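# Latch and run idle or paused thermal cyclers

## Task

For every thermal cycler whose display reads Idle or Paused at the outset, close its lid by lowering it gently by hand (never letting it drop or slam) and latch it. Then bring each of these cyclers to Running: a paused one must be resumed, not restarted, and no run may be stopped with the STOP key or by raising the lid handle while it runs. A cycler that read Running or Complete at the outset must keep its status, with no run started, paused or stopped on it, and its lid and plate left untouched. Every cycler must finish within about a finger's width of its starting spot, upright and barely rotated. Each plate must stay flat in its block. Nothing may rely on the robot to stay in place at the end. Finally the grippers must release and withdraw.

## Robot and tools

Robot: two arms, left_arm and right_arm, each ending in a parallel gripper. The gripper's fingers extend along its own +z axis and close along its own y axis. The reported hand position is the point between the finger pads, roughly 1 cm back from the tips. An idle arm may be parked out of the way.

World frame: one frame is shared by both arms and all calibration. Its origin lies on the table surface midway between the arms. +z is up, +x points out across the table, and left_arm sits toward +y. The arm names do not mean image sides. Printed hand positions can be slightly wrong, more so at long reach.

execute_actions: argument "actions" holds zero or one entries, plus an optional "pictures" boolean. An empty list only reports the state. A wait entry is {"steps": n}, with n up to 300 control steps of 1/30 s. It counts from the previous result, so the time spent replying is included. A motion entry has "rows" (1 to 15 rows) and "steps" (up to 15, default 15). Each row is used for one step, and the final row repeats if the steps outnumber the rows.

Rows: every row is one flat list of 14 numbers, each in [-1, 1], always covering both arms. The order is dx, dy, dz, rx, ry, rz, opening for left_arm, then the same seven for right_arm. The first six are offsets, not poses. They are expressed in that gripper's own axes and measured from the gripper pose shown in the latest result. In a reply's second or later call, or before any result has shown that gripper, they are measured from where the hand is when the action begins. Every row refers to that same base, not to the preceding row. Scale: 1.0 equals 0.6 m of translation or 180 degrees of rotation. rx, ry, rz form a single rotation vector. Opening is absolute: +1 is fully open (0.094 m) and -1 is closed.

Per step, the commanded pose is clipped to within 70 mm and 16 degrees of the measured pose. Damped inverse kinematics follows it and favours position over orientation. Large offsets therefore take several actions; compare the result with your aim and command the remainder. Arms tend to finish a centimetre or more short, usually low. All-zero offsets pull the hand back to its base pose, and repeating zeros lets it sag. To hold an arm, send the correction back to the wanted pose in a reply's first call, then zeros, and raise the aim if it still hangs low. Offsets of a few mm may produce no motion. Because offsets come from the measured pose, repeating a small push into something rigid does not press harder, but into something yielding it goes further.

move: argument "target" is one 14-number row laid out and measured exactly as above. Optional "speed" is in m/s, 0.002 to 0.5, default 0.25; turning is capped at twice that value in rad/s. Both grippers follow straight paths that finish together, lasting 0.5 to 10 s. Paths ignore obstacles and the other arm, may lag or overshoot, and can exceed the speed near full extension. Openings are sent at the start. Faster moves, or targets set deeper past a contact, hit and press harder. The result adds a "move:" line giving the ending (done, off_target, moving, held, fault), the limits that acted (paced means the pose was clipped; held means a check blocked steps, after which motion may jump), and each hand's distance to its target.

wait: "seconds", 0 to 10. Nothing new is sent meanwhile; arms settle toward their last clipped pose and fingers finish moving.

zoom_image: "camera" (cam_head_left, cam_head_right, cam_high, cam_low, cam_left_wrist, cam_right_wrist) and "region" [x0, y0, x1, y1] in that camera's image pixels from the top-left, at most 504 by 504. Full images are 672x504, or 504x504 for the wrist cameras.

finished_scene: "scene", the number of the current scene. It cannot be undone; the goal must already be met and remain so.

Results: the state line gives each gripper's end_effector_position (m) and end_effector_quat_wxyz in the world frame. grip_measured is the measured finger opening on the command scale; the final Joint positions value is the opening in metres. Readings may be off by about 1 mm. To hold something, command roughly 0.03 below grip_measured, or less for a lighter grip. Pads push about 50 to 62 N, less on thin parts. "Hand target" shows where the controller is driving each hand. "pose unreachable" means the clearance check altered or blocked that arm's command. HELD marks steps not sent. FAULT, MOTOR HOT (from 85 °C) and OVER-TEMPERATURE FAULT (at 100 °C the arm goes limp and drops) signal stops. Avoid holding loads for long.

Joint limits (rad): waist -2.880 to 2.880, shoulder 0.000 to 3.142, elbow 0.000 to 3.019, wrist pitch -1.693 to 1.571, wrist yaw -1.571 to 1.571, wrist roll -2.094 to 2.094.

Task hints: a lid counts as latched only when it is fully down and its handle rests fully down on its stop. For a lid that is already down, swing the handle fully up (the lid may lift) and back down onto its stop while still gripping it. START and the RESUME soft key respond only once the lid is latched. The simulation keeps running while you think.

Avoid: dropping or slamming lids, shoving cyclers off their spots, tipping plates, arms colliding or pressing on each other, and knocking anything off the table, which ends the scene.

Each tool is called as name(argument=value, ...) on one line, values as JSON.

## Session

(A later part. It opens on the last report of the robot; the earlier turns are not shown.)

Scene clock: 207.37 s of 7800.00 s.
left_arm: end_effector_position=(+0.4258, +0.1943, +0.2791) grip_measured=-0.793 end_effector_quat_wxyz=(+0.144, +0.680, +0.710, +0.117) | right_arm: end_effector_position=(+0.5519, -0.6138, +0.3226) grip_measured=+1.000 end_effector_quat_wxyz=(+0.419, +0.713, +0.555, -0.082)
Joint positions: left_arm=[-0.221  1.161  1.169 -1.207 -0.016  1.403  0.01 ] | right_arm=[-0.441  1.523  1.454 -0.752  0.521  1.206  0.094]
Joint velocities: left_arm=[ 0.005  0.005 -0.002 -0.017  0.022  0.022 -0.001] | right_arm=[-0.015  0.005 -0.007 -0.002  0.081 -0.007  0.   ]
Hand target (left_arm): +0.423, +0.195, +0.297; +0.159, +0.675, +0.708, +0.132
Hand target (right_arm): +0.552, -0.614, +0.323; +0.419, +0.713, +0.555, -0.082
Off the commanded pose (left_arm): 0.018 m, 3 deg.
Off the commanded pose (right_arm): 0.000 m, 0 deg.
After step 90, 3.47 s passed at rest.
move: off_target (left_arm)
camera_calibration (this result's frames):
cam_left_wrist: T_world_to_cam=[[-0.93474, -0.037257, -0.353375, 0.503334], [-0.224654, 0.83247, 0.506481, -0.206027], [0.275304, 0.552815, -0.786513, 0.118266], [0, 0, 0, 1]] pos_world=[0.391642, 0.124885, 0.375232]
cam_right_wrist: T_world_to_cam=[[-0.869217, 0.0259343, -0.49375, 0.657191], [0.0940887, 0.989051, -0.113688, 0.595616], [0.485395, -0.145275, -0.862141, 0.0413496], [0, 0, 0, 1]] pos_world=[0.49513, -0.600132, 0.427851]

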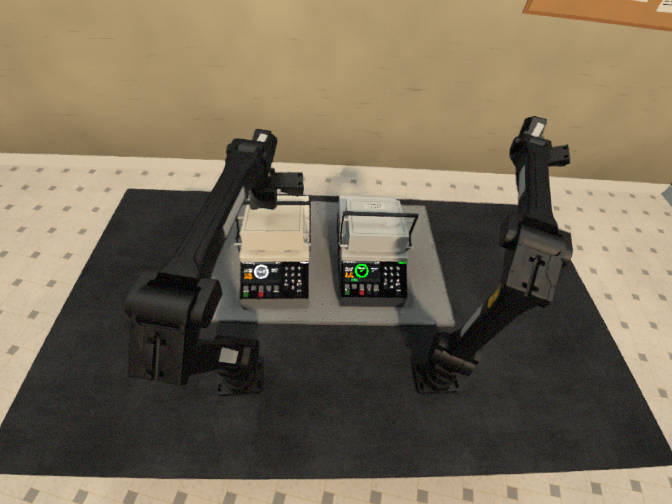

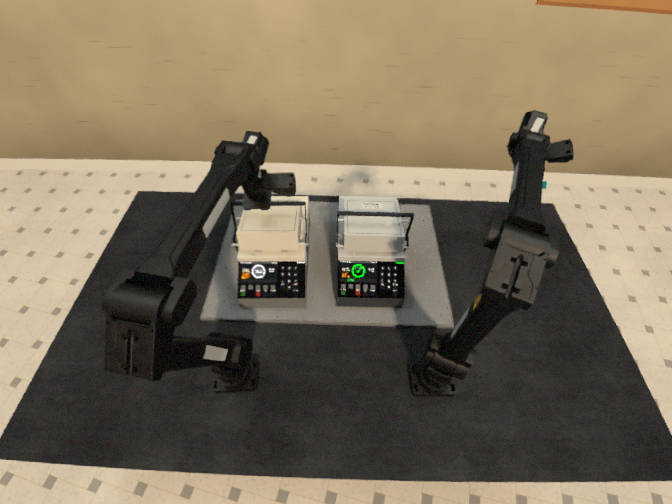

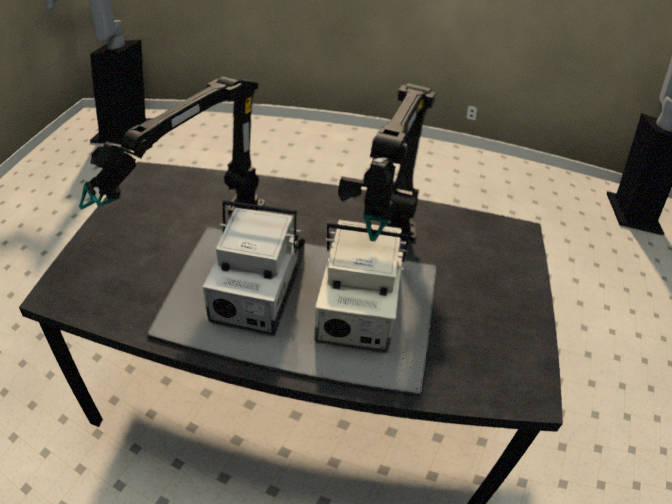

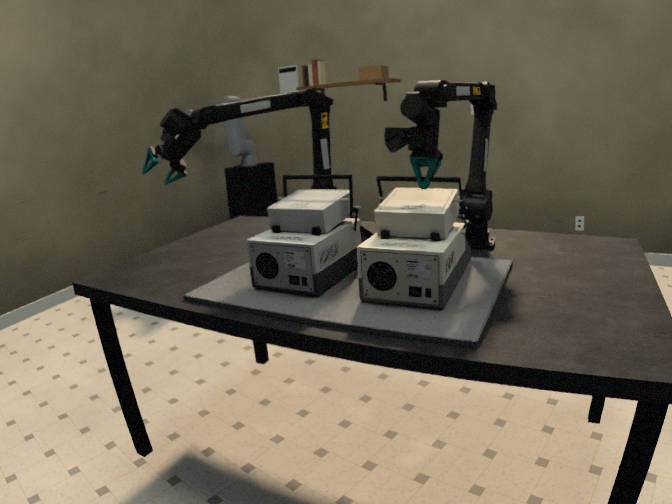

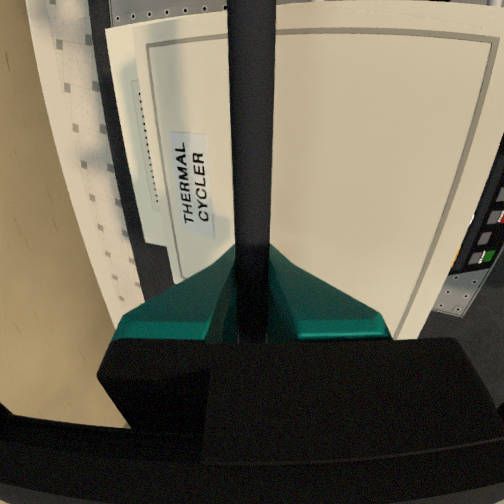

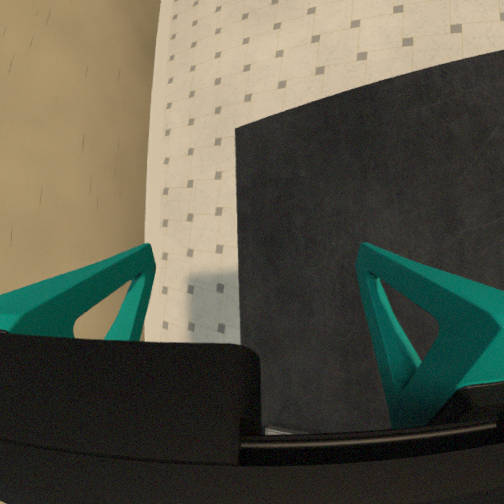

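move(target=[0,-0.02,0.045,0,0,0,-1,0,0,0,0,0,0,1], speed=0.025)

zoom_image(camera="cam_low", region=[330,140,510,320])

Scene clock: 214.70 s of 7800.00 s.
left_arm: end_effector_position=(+0.4200, +0.1937, +0.2714) grip_measured=-0.794 end_effector_quat_wxyz=(+0.156, +0.678, +0.707, +0.123) | right_arm: end_effector_position=(+0.5519, -0.6138, +0.3226) grip_measured=+1.000 end_effector_quat_wxyz=(+0.419, +0.713, +0.555, -0.082)
Joint positions: left_arm=[-0.223  1.128  1.118 -1.16  -0.013  1.402  0.01 ] | right_arm=[-0.441  1.523  1.454 -0.752  0.521  1.206  0.094]
Joint velocities: left_arm=[-0.015 -0.005 -0.002  0.007  0.007 -0.022  0.   ] | right_arm=[ 0.005  0.015  0.012 -0.012 -0.051 -0.007  0.   ]
Hand target (left_arm): +0.424, +0.193, +0.250; +0.144, +0.680, +0.710, +0.116
Hand target (right_arm): +0.552, -0.614, +0.323; +0.419, +0.713, +0.555, -0.082
Off the commanded pose (left_arm): 0.022 m, 2 deg.
Off the commanded pose (right_arm): 0.000 m, 0 deg.
After step 90, 2.93 s passed at rest.
move: off_target (left_arm)
camera_calibration (this result's frames):
cam_left_wrist: T_world_to_cam=[[-0.924599, -0.0375407, -0.379088, 0.497937], [-0.236554, 0.8366, 0.494108, -0.195418], [0.298596, 0.546527, -0.7824, 0.104546], [0, 0, 0, 1]] pos_world=[0.382949, 0.125042, 0.367116]
cam_right_wrist: T_world_to_cam=[[-0.869217, 0.0259343, -0.49375, 0.657191], [0.0940887, 0.989051, -0.113688, 0.595616], [0.485395, -0.145275, -0.862141, 0.0413496], [0, 0, 0, 1]] pos_world=[0.49513, -0.600132, 0.427851]

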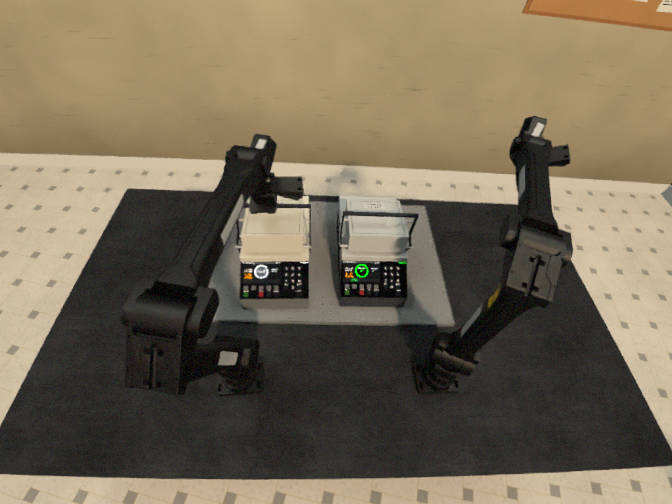

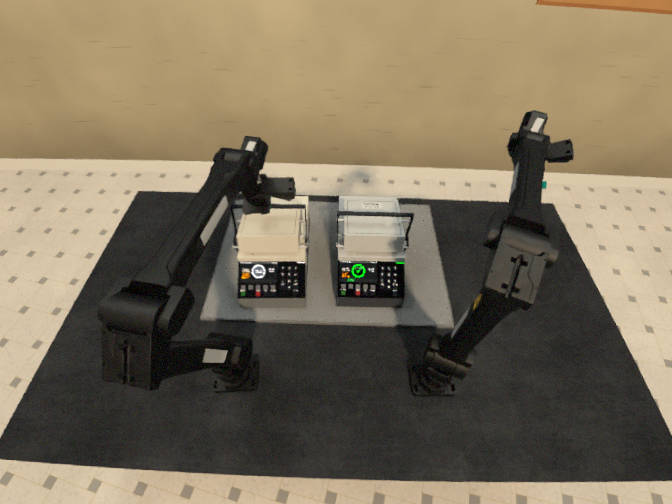

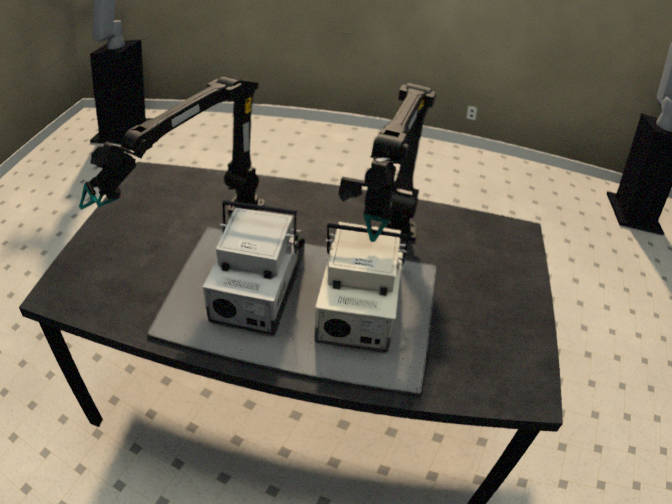

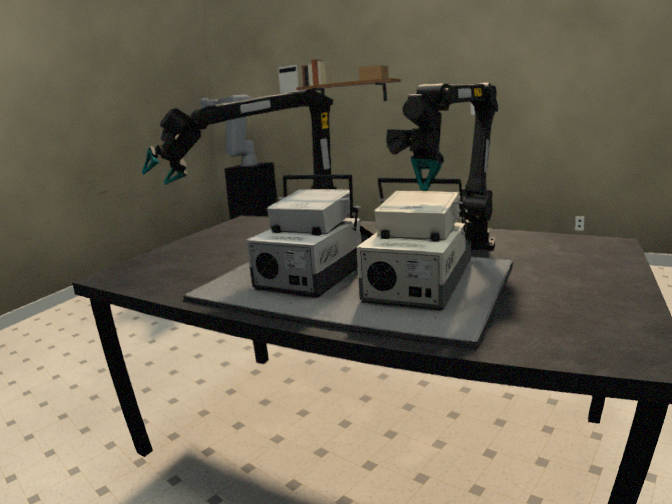

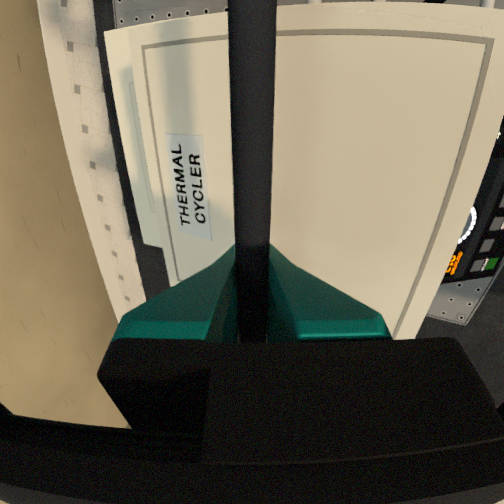

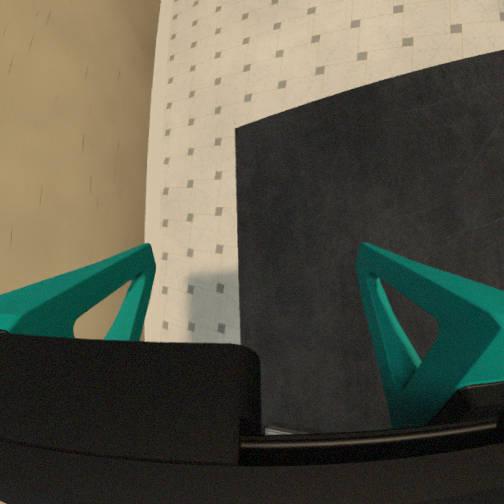

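Region (330, 140, 510, 320) of cam_low's 672x504 image, scaled by 2.800, with more detail than that image has.

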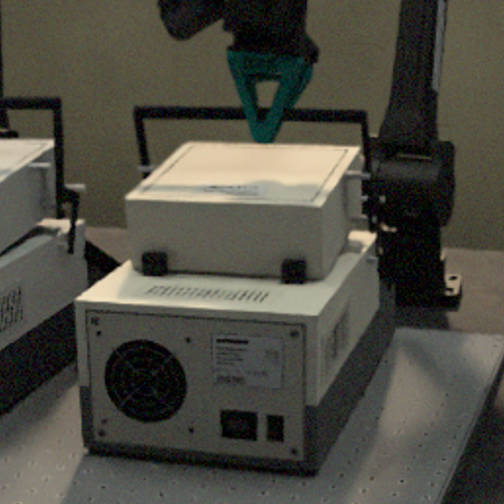

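move(target=[0,-0.11,0.01,0,0,0,-1,0,0,0,0,0,0,1], speed=0.04)

Scene clock: 222.20 s of 7800.00 s.
left_arm: end_effector_position=(+0.3785, +0.1912, +0.2700) grip_measured=-0.795 end_effector_quat_wxyz=(+0.190, +0.673, +0.699, +0.151) | right_arm: end_effector_position=(+0.5519, -0.6138, +0.3226) grip_measured=+1.000 end_effector_quat_wxyz=(+0.419, +0.713, +0.555, -0.082)
Joint positions: left_arm=[-0.252  0.96   0.979 -1.099 -0.029  1.381  0.01 ] | right_arm=[-0.441  1.523  1.454 -0.752  0.521  1.206  0.094]
Joint velocities: left_arm=[-0.005 -0.005  0.032 -0.012  0.007 -0.154 -0.   ] | right_arm=[-0.024 -0.015  0.022 -0.012 -0.051  0.066  0.   ]
Hand target (left_arm): +0.362, +0.190, +0.242; +0.156, +0.678, +0.707, +0.123
Hand target (right_arm): +0.552, -0.614, +0.323; +0.419, +0.713, +0.555, -0.082
Off the commanded pose (left_arm): 0.034 m, 5 deg.
Off the commanded pose (right_arm): 0.000 m, 0 deg.
After step 90, 2.53 s passed at rest.
move: off_target (left_arm)
camera_calibration (this result's frames):
cam_left_wrist: T_world_to_cam=[[-0.886947, -0.0371986, -0.460372, 0.46656], [-0.276598, 0.841029, 0.464934, -0.180232], [0.369891, 0.539709, -0.756237, 0.0844139], [0, 0, 0, 1]] pos_world=[0.332738, 0.123377, 0.362424]
cam_right_wrist: T_world_to_cam=[[-0.869217, 0.0259343, -0.49375, 0.657191], [0.0940887, 0.989051, -0.113688, 0.595616], [0.485395, -0.145275, -0.862141, 0.0413496], [0, 0, 0, 1]] pos_world=[0.49513, -0.600132, 0.427851]

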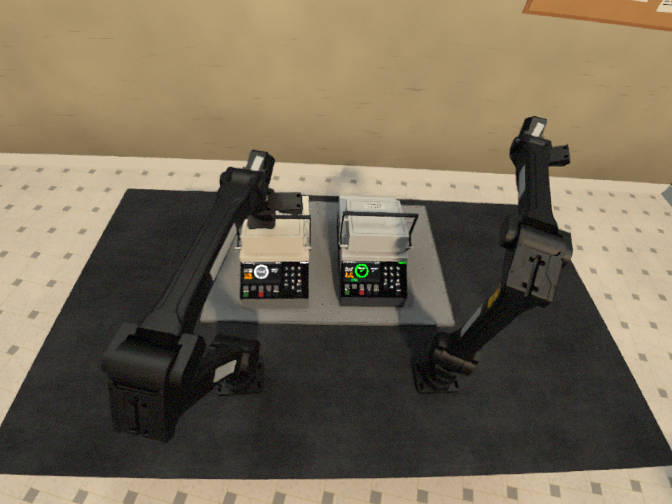

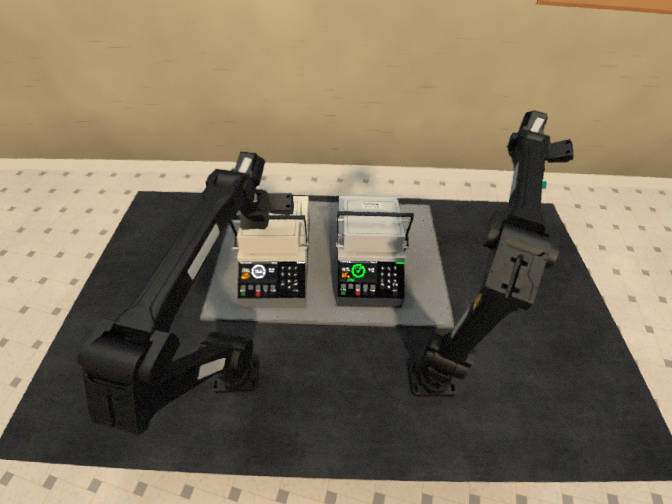

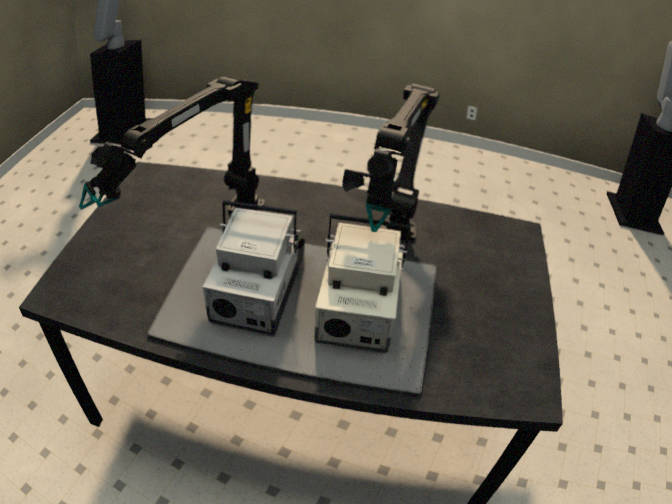

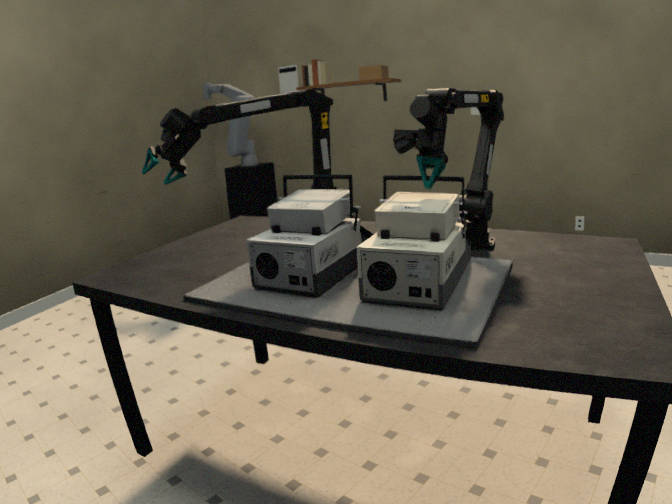

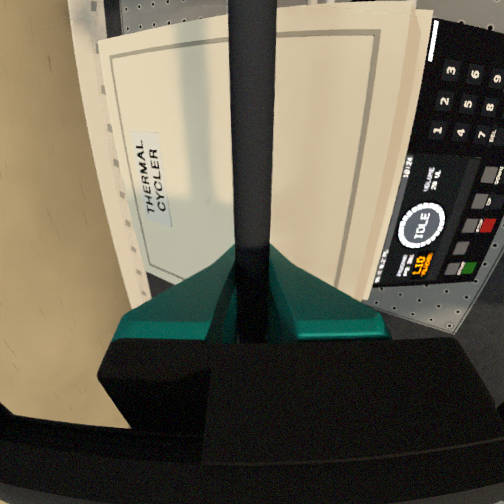

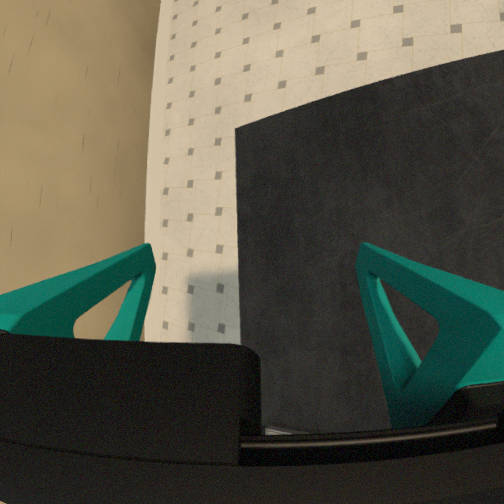

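move(target=[0,-0.13,0.0,0,0,0,-0.6,0,0,0,0,0,0,1], speed=0.05)

Scene clock: 231.93 s of 7800.00 s.
left_arm: end_effector_position=(+0.3220, +0.1905, +0.2345) grip_measured=-0.601 end_effector_quat_wxyz=(+0.191, +0.670, +0.700, +0.157) | right_arm: end_effector_position=(+0.5519, -0.6138, +0.3226) grip_measured=+1.000 end_effector_quat_wxyz=(+0.419, +0.713, +0.555, -0.082)
Joint positions: left_arm=[-0.304  0.79   0.798 -1.083 -0.064  1.334  0.019] | right_arm=[-0.441  1.523  1.454 -0.752  0.521  1.206  0.094]
Joint velocities: left_arm=[-0.005  0.005  0.007 -0.007 -0.022  0.051  0.   ] | right_arm=[-0.005 -0.005 -0.007  0.007  0.051  0.051  0.   ]
Hand target (left_arm): +0.310, +0.187, +0.233; +0.190, +0.673, +0.699, +0.150
Hand target (right_arm): +0.552, -0.614, +0.323; +0.419, +0.713, +0.555, -0.082
Off the commanded pose (left_arm): 0.013 m, 1 deg.
Off the commanded pose (right_arm): 0.000 m, 0 deg.
After step 90, 4.93 s passed at rest.
move: off_target (left_arm)
camera_calibration (this result's frames):
cam_left_wrist: T_world_to_cam=[[-0.88234, -0.0399726, -0.468912, 0.401179], [-0.286571, 0.835991, 0.46797, -0.175281], [0.3733, 0.547285, -0.749083, 0.0746343], [0, 0, 0, 1]] pos_world=[0.275885, 0.121724, 0.326051]
cam_right_wrist: T_world_to_cam=[[-0.869217, 0.0259343, -0.49375, 0.657191], [0.0940887, 0.989051, -0.113688, 0.595616], [0.485395, -0.145275, -0.862141, 0.0413496], [0, 0, 0, 1]] pos_world=[0.49513, -0.600132, 0.427851]

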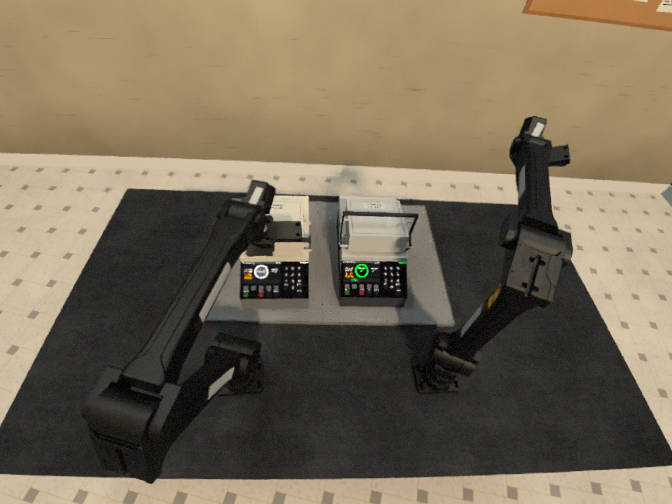

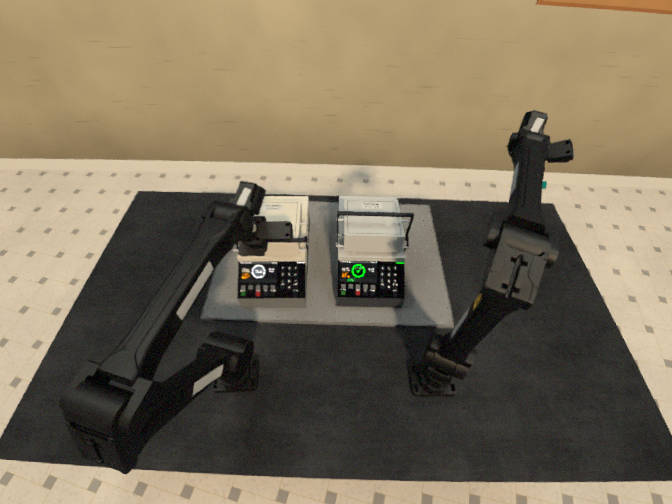

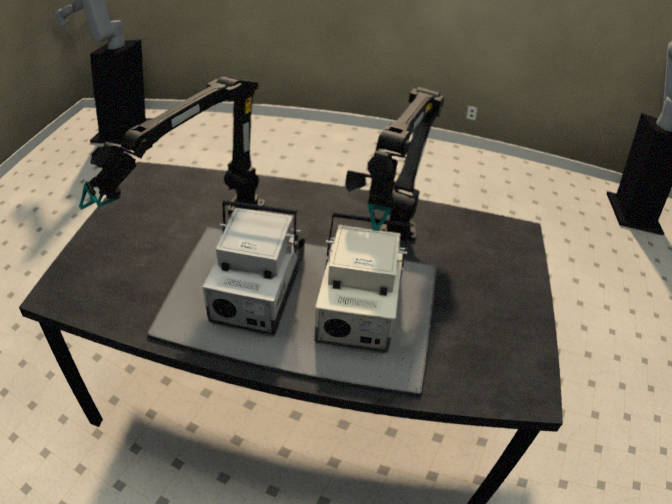

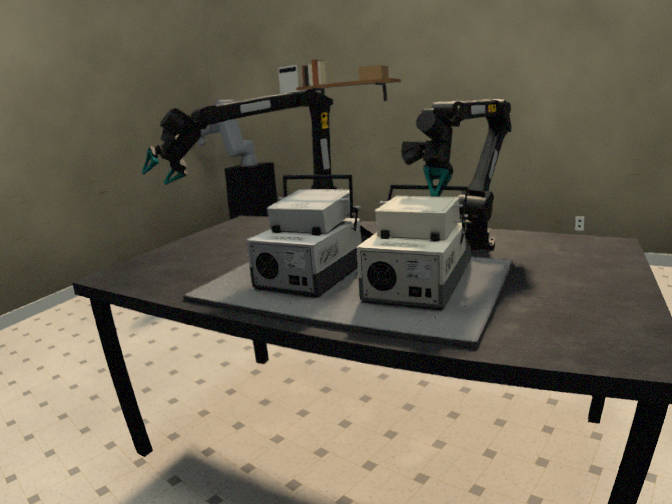

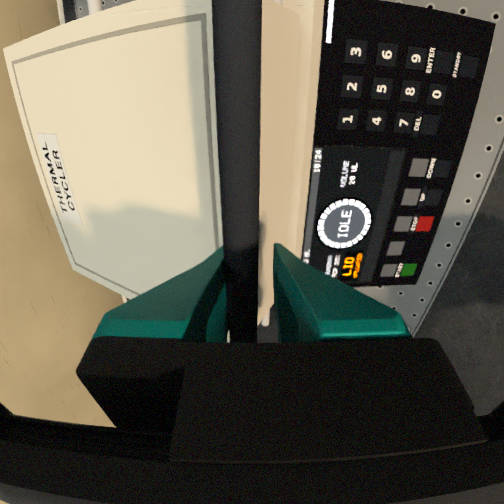

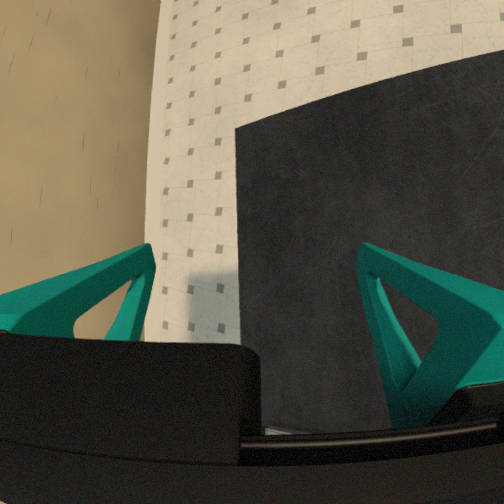

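move(target=[0,-0.08,0.05,0,0,0,-0.6,0,0,0,0,0,0,1], speed=0.05)

Scene clock: 239.77 s of 7800.00 s.
left_arm: end_effector_position=(+0.3211, +0.1903, +0.2296) grip_measured=-0.600 end_effector_quat_wxyz=(+0.237, +0.654, +0.690, +0.198) | right_arm: end_effector_position=(+0.5519, -0.6138, +0.3226) grip_measured=+1.000 end_effector_quat_wxyz=(+0.419, +0.713, +0.555, -0.082)
Joint positions: left_arm=[-0.325  0.702  0.707 -0.955 -0.098  1.317  0.019] | right_arm=[-0.441  1.523  1.454 -0.752  0.521  1.206  0.094]
Joint velocities: left_arm=[-0.015  0.005 -0.002  0.002 -0.037 -0.037 -0.   ] | right_arm=[-0.005 -0.024  0.007  0.007  0.007 -0.037  0.   ]
Hand target (left_arm): +0.295, +0.188, +0.188; +0.191, +0.670, +0.700, +0.157
Hand target (right_arm): +0.552, -0.614, +0.323; +0.419, +0.713, +0.555, -0.082
Off the commanded pose (left_arm): 0.052 m, 7 deg.
Off the commanded pose (right_arm): 0.000 m, 0 deg.
After step 90, 3.47 s passed at rest.
move: off_target (left_arm)
camera_calibration (this result's frames):
cam_left_wrist: T_world_to_cam=[[-0.814751, -0.0545468, -0.57724, 0.403948], [-0.353157, 0.83627, 0.419442, -0.140609], [0.45985, 0.545597, -0.700615, 0.0328133], [0, 0, 0, 1]] pos_world=[0.264371, 0.121718, 0.315142]
cam_right_wrist: T_world_to_cam=[[-0.869217, 0.0259343, -0.49375, 0.657191], [0.0940887, 0.989051, -0.113688, 0.595616], [0.485395, -0.145275, -0.862141, 0.0413496], [0, 0, 0, 1]] pos_world=[0.49513, -0.600132, 0.427851]

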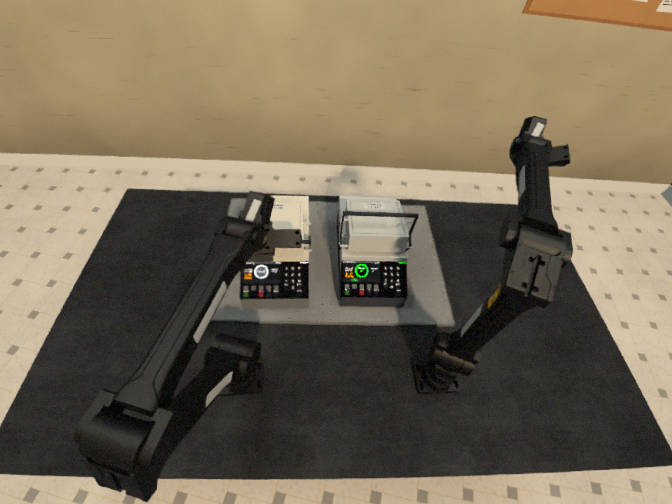

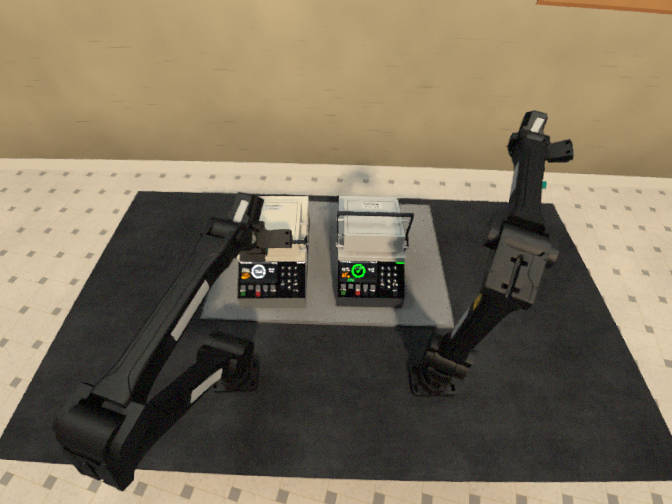

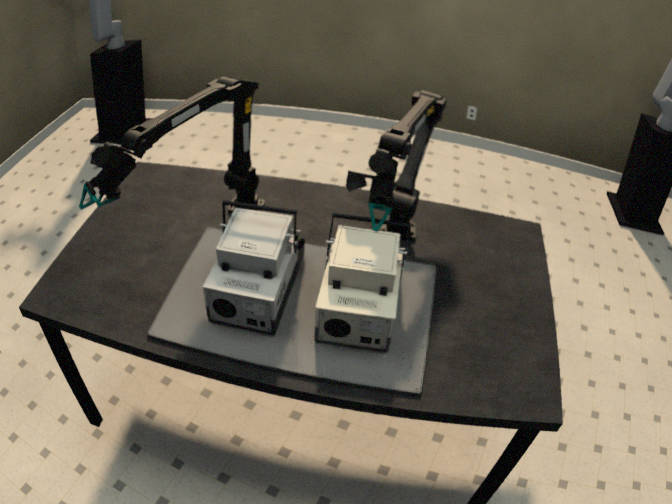

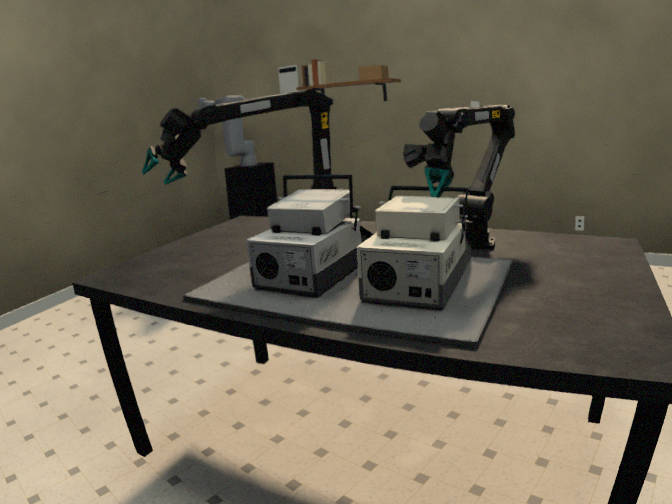

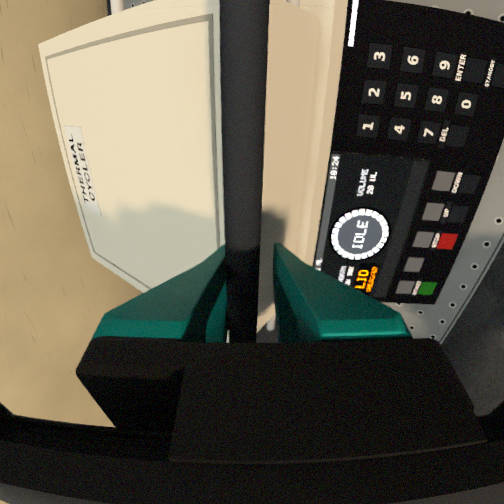

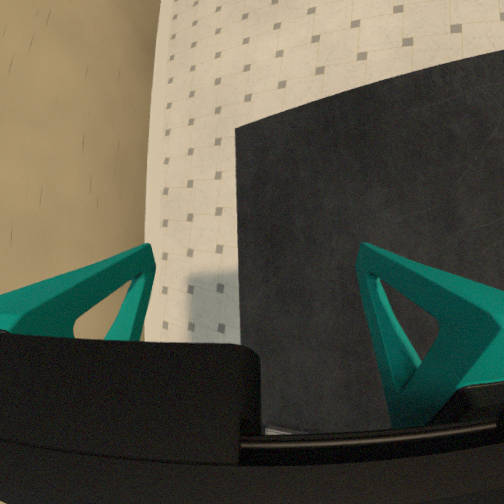

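move(target=[0,-0.1,-0.03,0.03,0,0,-0.6,0,0,0,0,0,0,1], speed=0.05)

Scene clock: 245.43 s of 7800.00 s.
left_arm: end_effector_position=(+0.2647, +0.1877, +0.2074) grip_measured=-0.600 end_effector_quat_wxyz=(+0.206, +0.666, +0.698, +0.166) | right_arm: end_effector_position=(+0.5519, -0.6138, +0.3226) grip_measured=+1.000 end_effector_quat_wxyz=(+0.419, +0.713, +0.555, -0.082)
Joint positions: left_arm=[-0.396  0.579  0.644 -1.11  -0.111  1.251  0.019] | right_arm=[-0.441  1.523  1.454 -0.752  0.521  1.206  0.094]
Joint velocities: left_arm=[-0.005 -0.015 -0.032  0.002  0.037 -0.007  0.001] | right_arm=[ 0.005 -0.015 -0.012 -0.007  0.022  0.022  0.   ]
Hand target (left_arm): +0.262, +0.187, +0.209; +0.207, +0.664, +0.699, +0.164
Hand target (right_arm): +0.552, -0.614, +0.323; +0.419, +0.713, +0.555, -0.082
Off the commanded pose (left_arm): 0.003 m, 0 deg.
Off the commanded pose (right_arm): 0.000 m, 0 deg.
After step 90, 1.03 s passed at rest.
move: done
camera_calibration (this result's frames):
cam_left_wrist: T_world_to_cam=[[-0.864858, -0.0471902, -0.499794, 0.340928], [-0.305594, 0.839352, 0.449557, -0.168522], [0.398288, 0.541536, -0.740341, 0.0699179], [0, 0, 0, 1]] pos_world=[0.215508, 0.119675, 0.297917]
cam_right_wrist: T_world_to_cam=[[-0.869217, 0.0259343, -0.49375, 0.657191], [0.0940887, 0.989051, -0.113688, 0.595616], [0.485395, -0.145275, -0.862141, 0.0413496], [0, 0, 0, 1]] pos_world=[0.49513, -0.600132, 0.427851]

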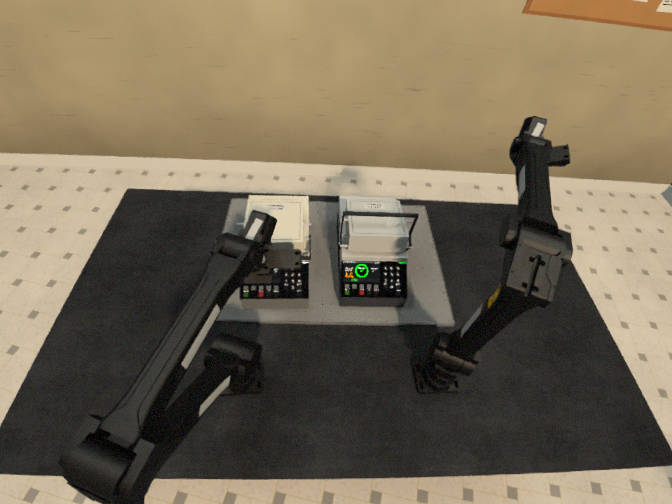

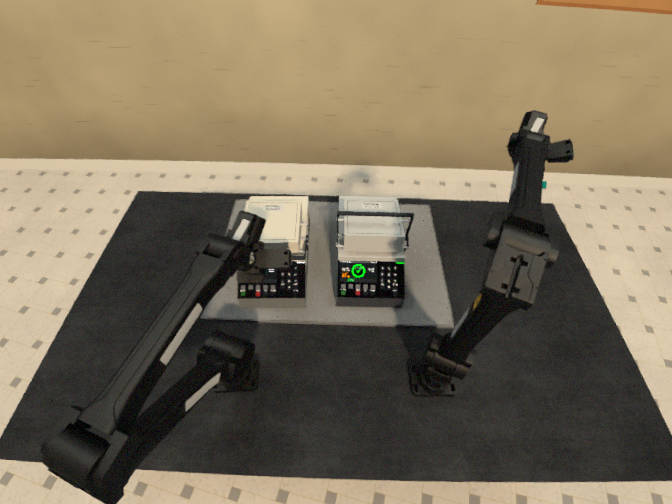

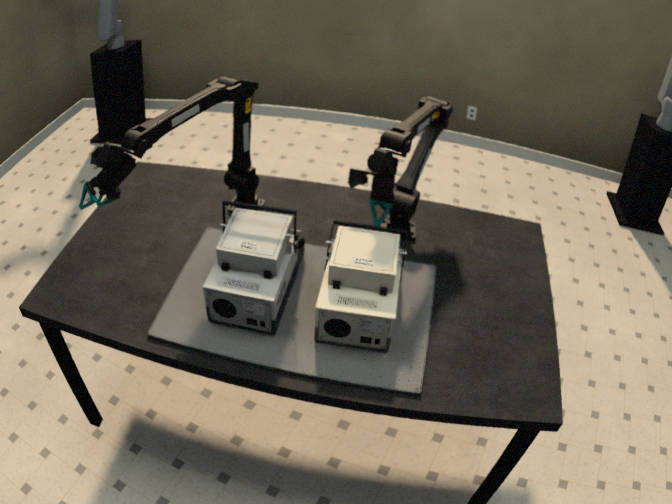

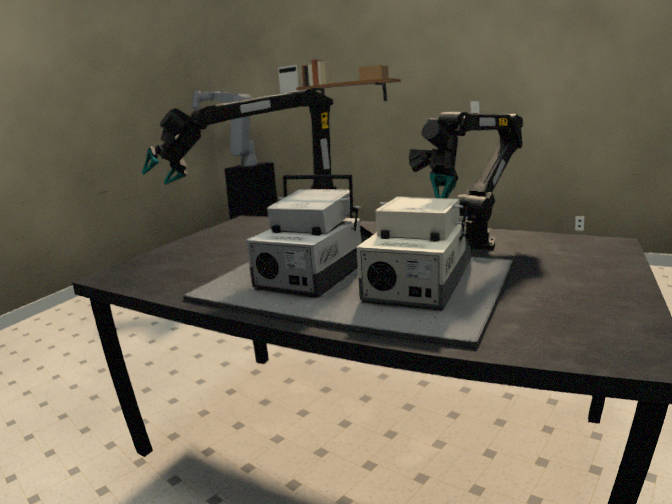

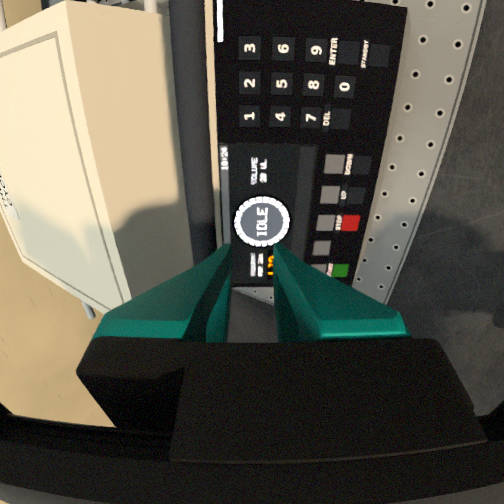

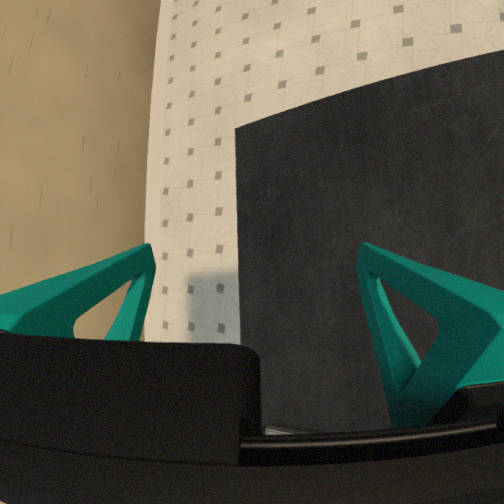

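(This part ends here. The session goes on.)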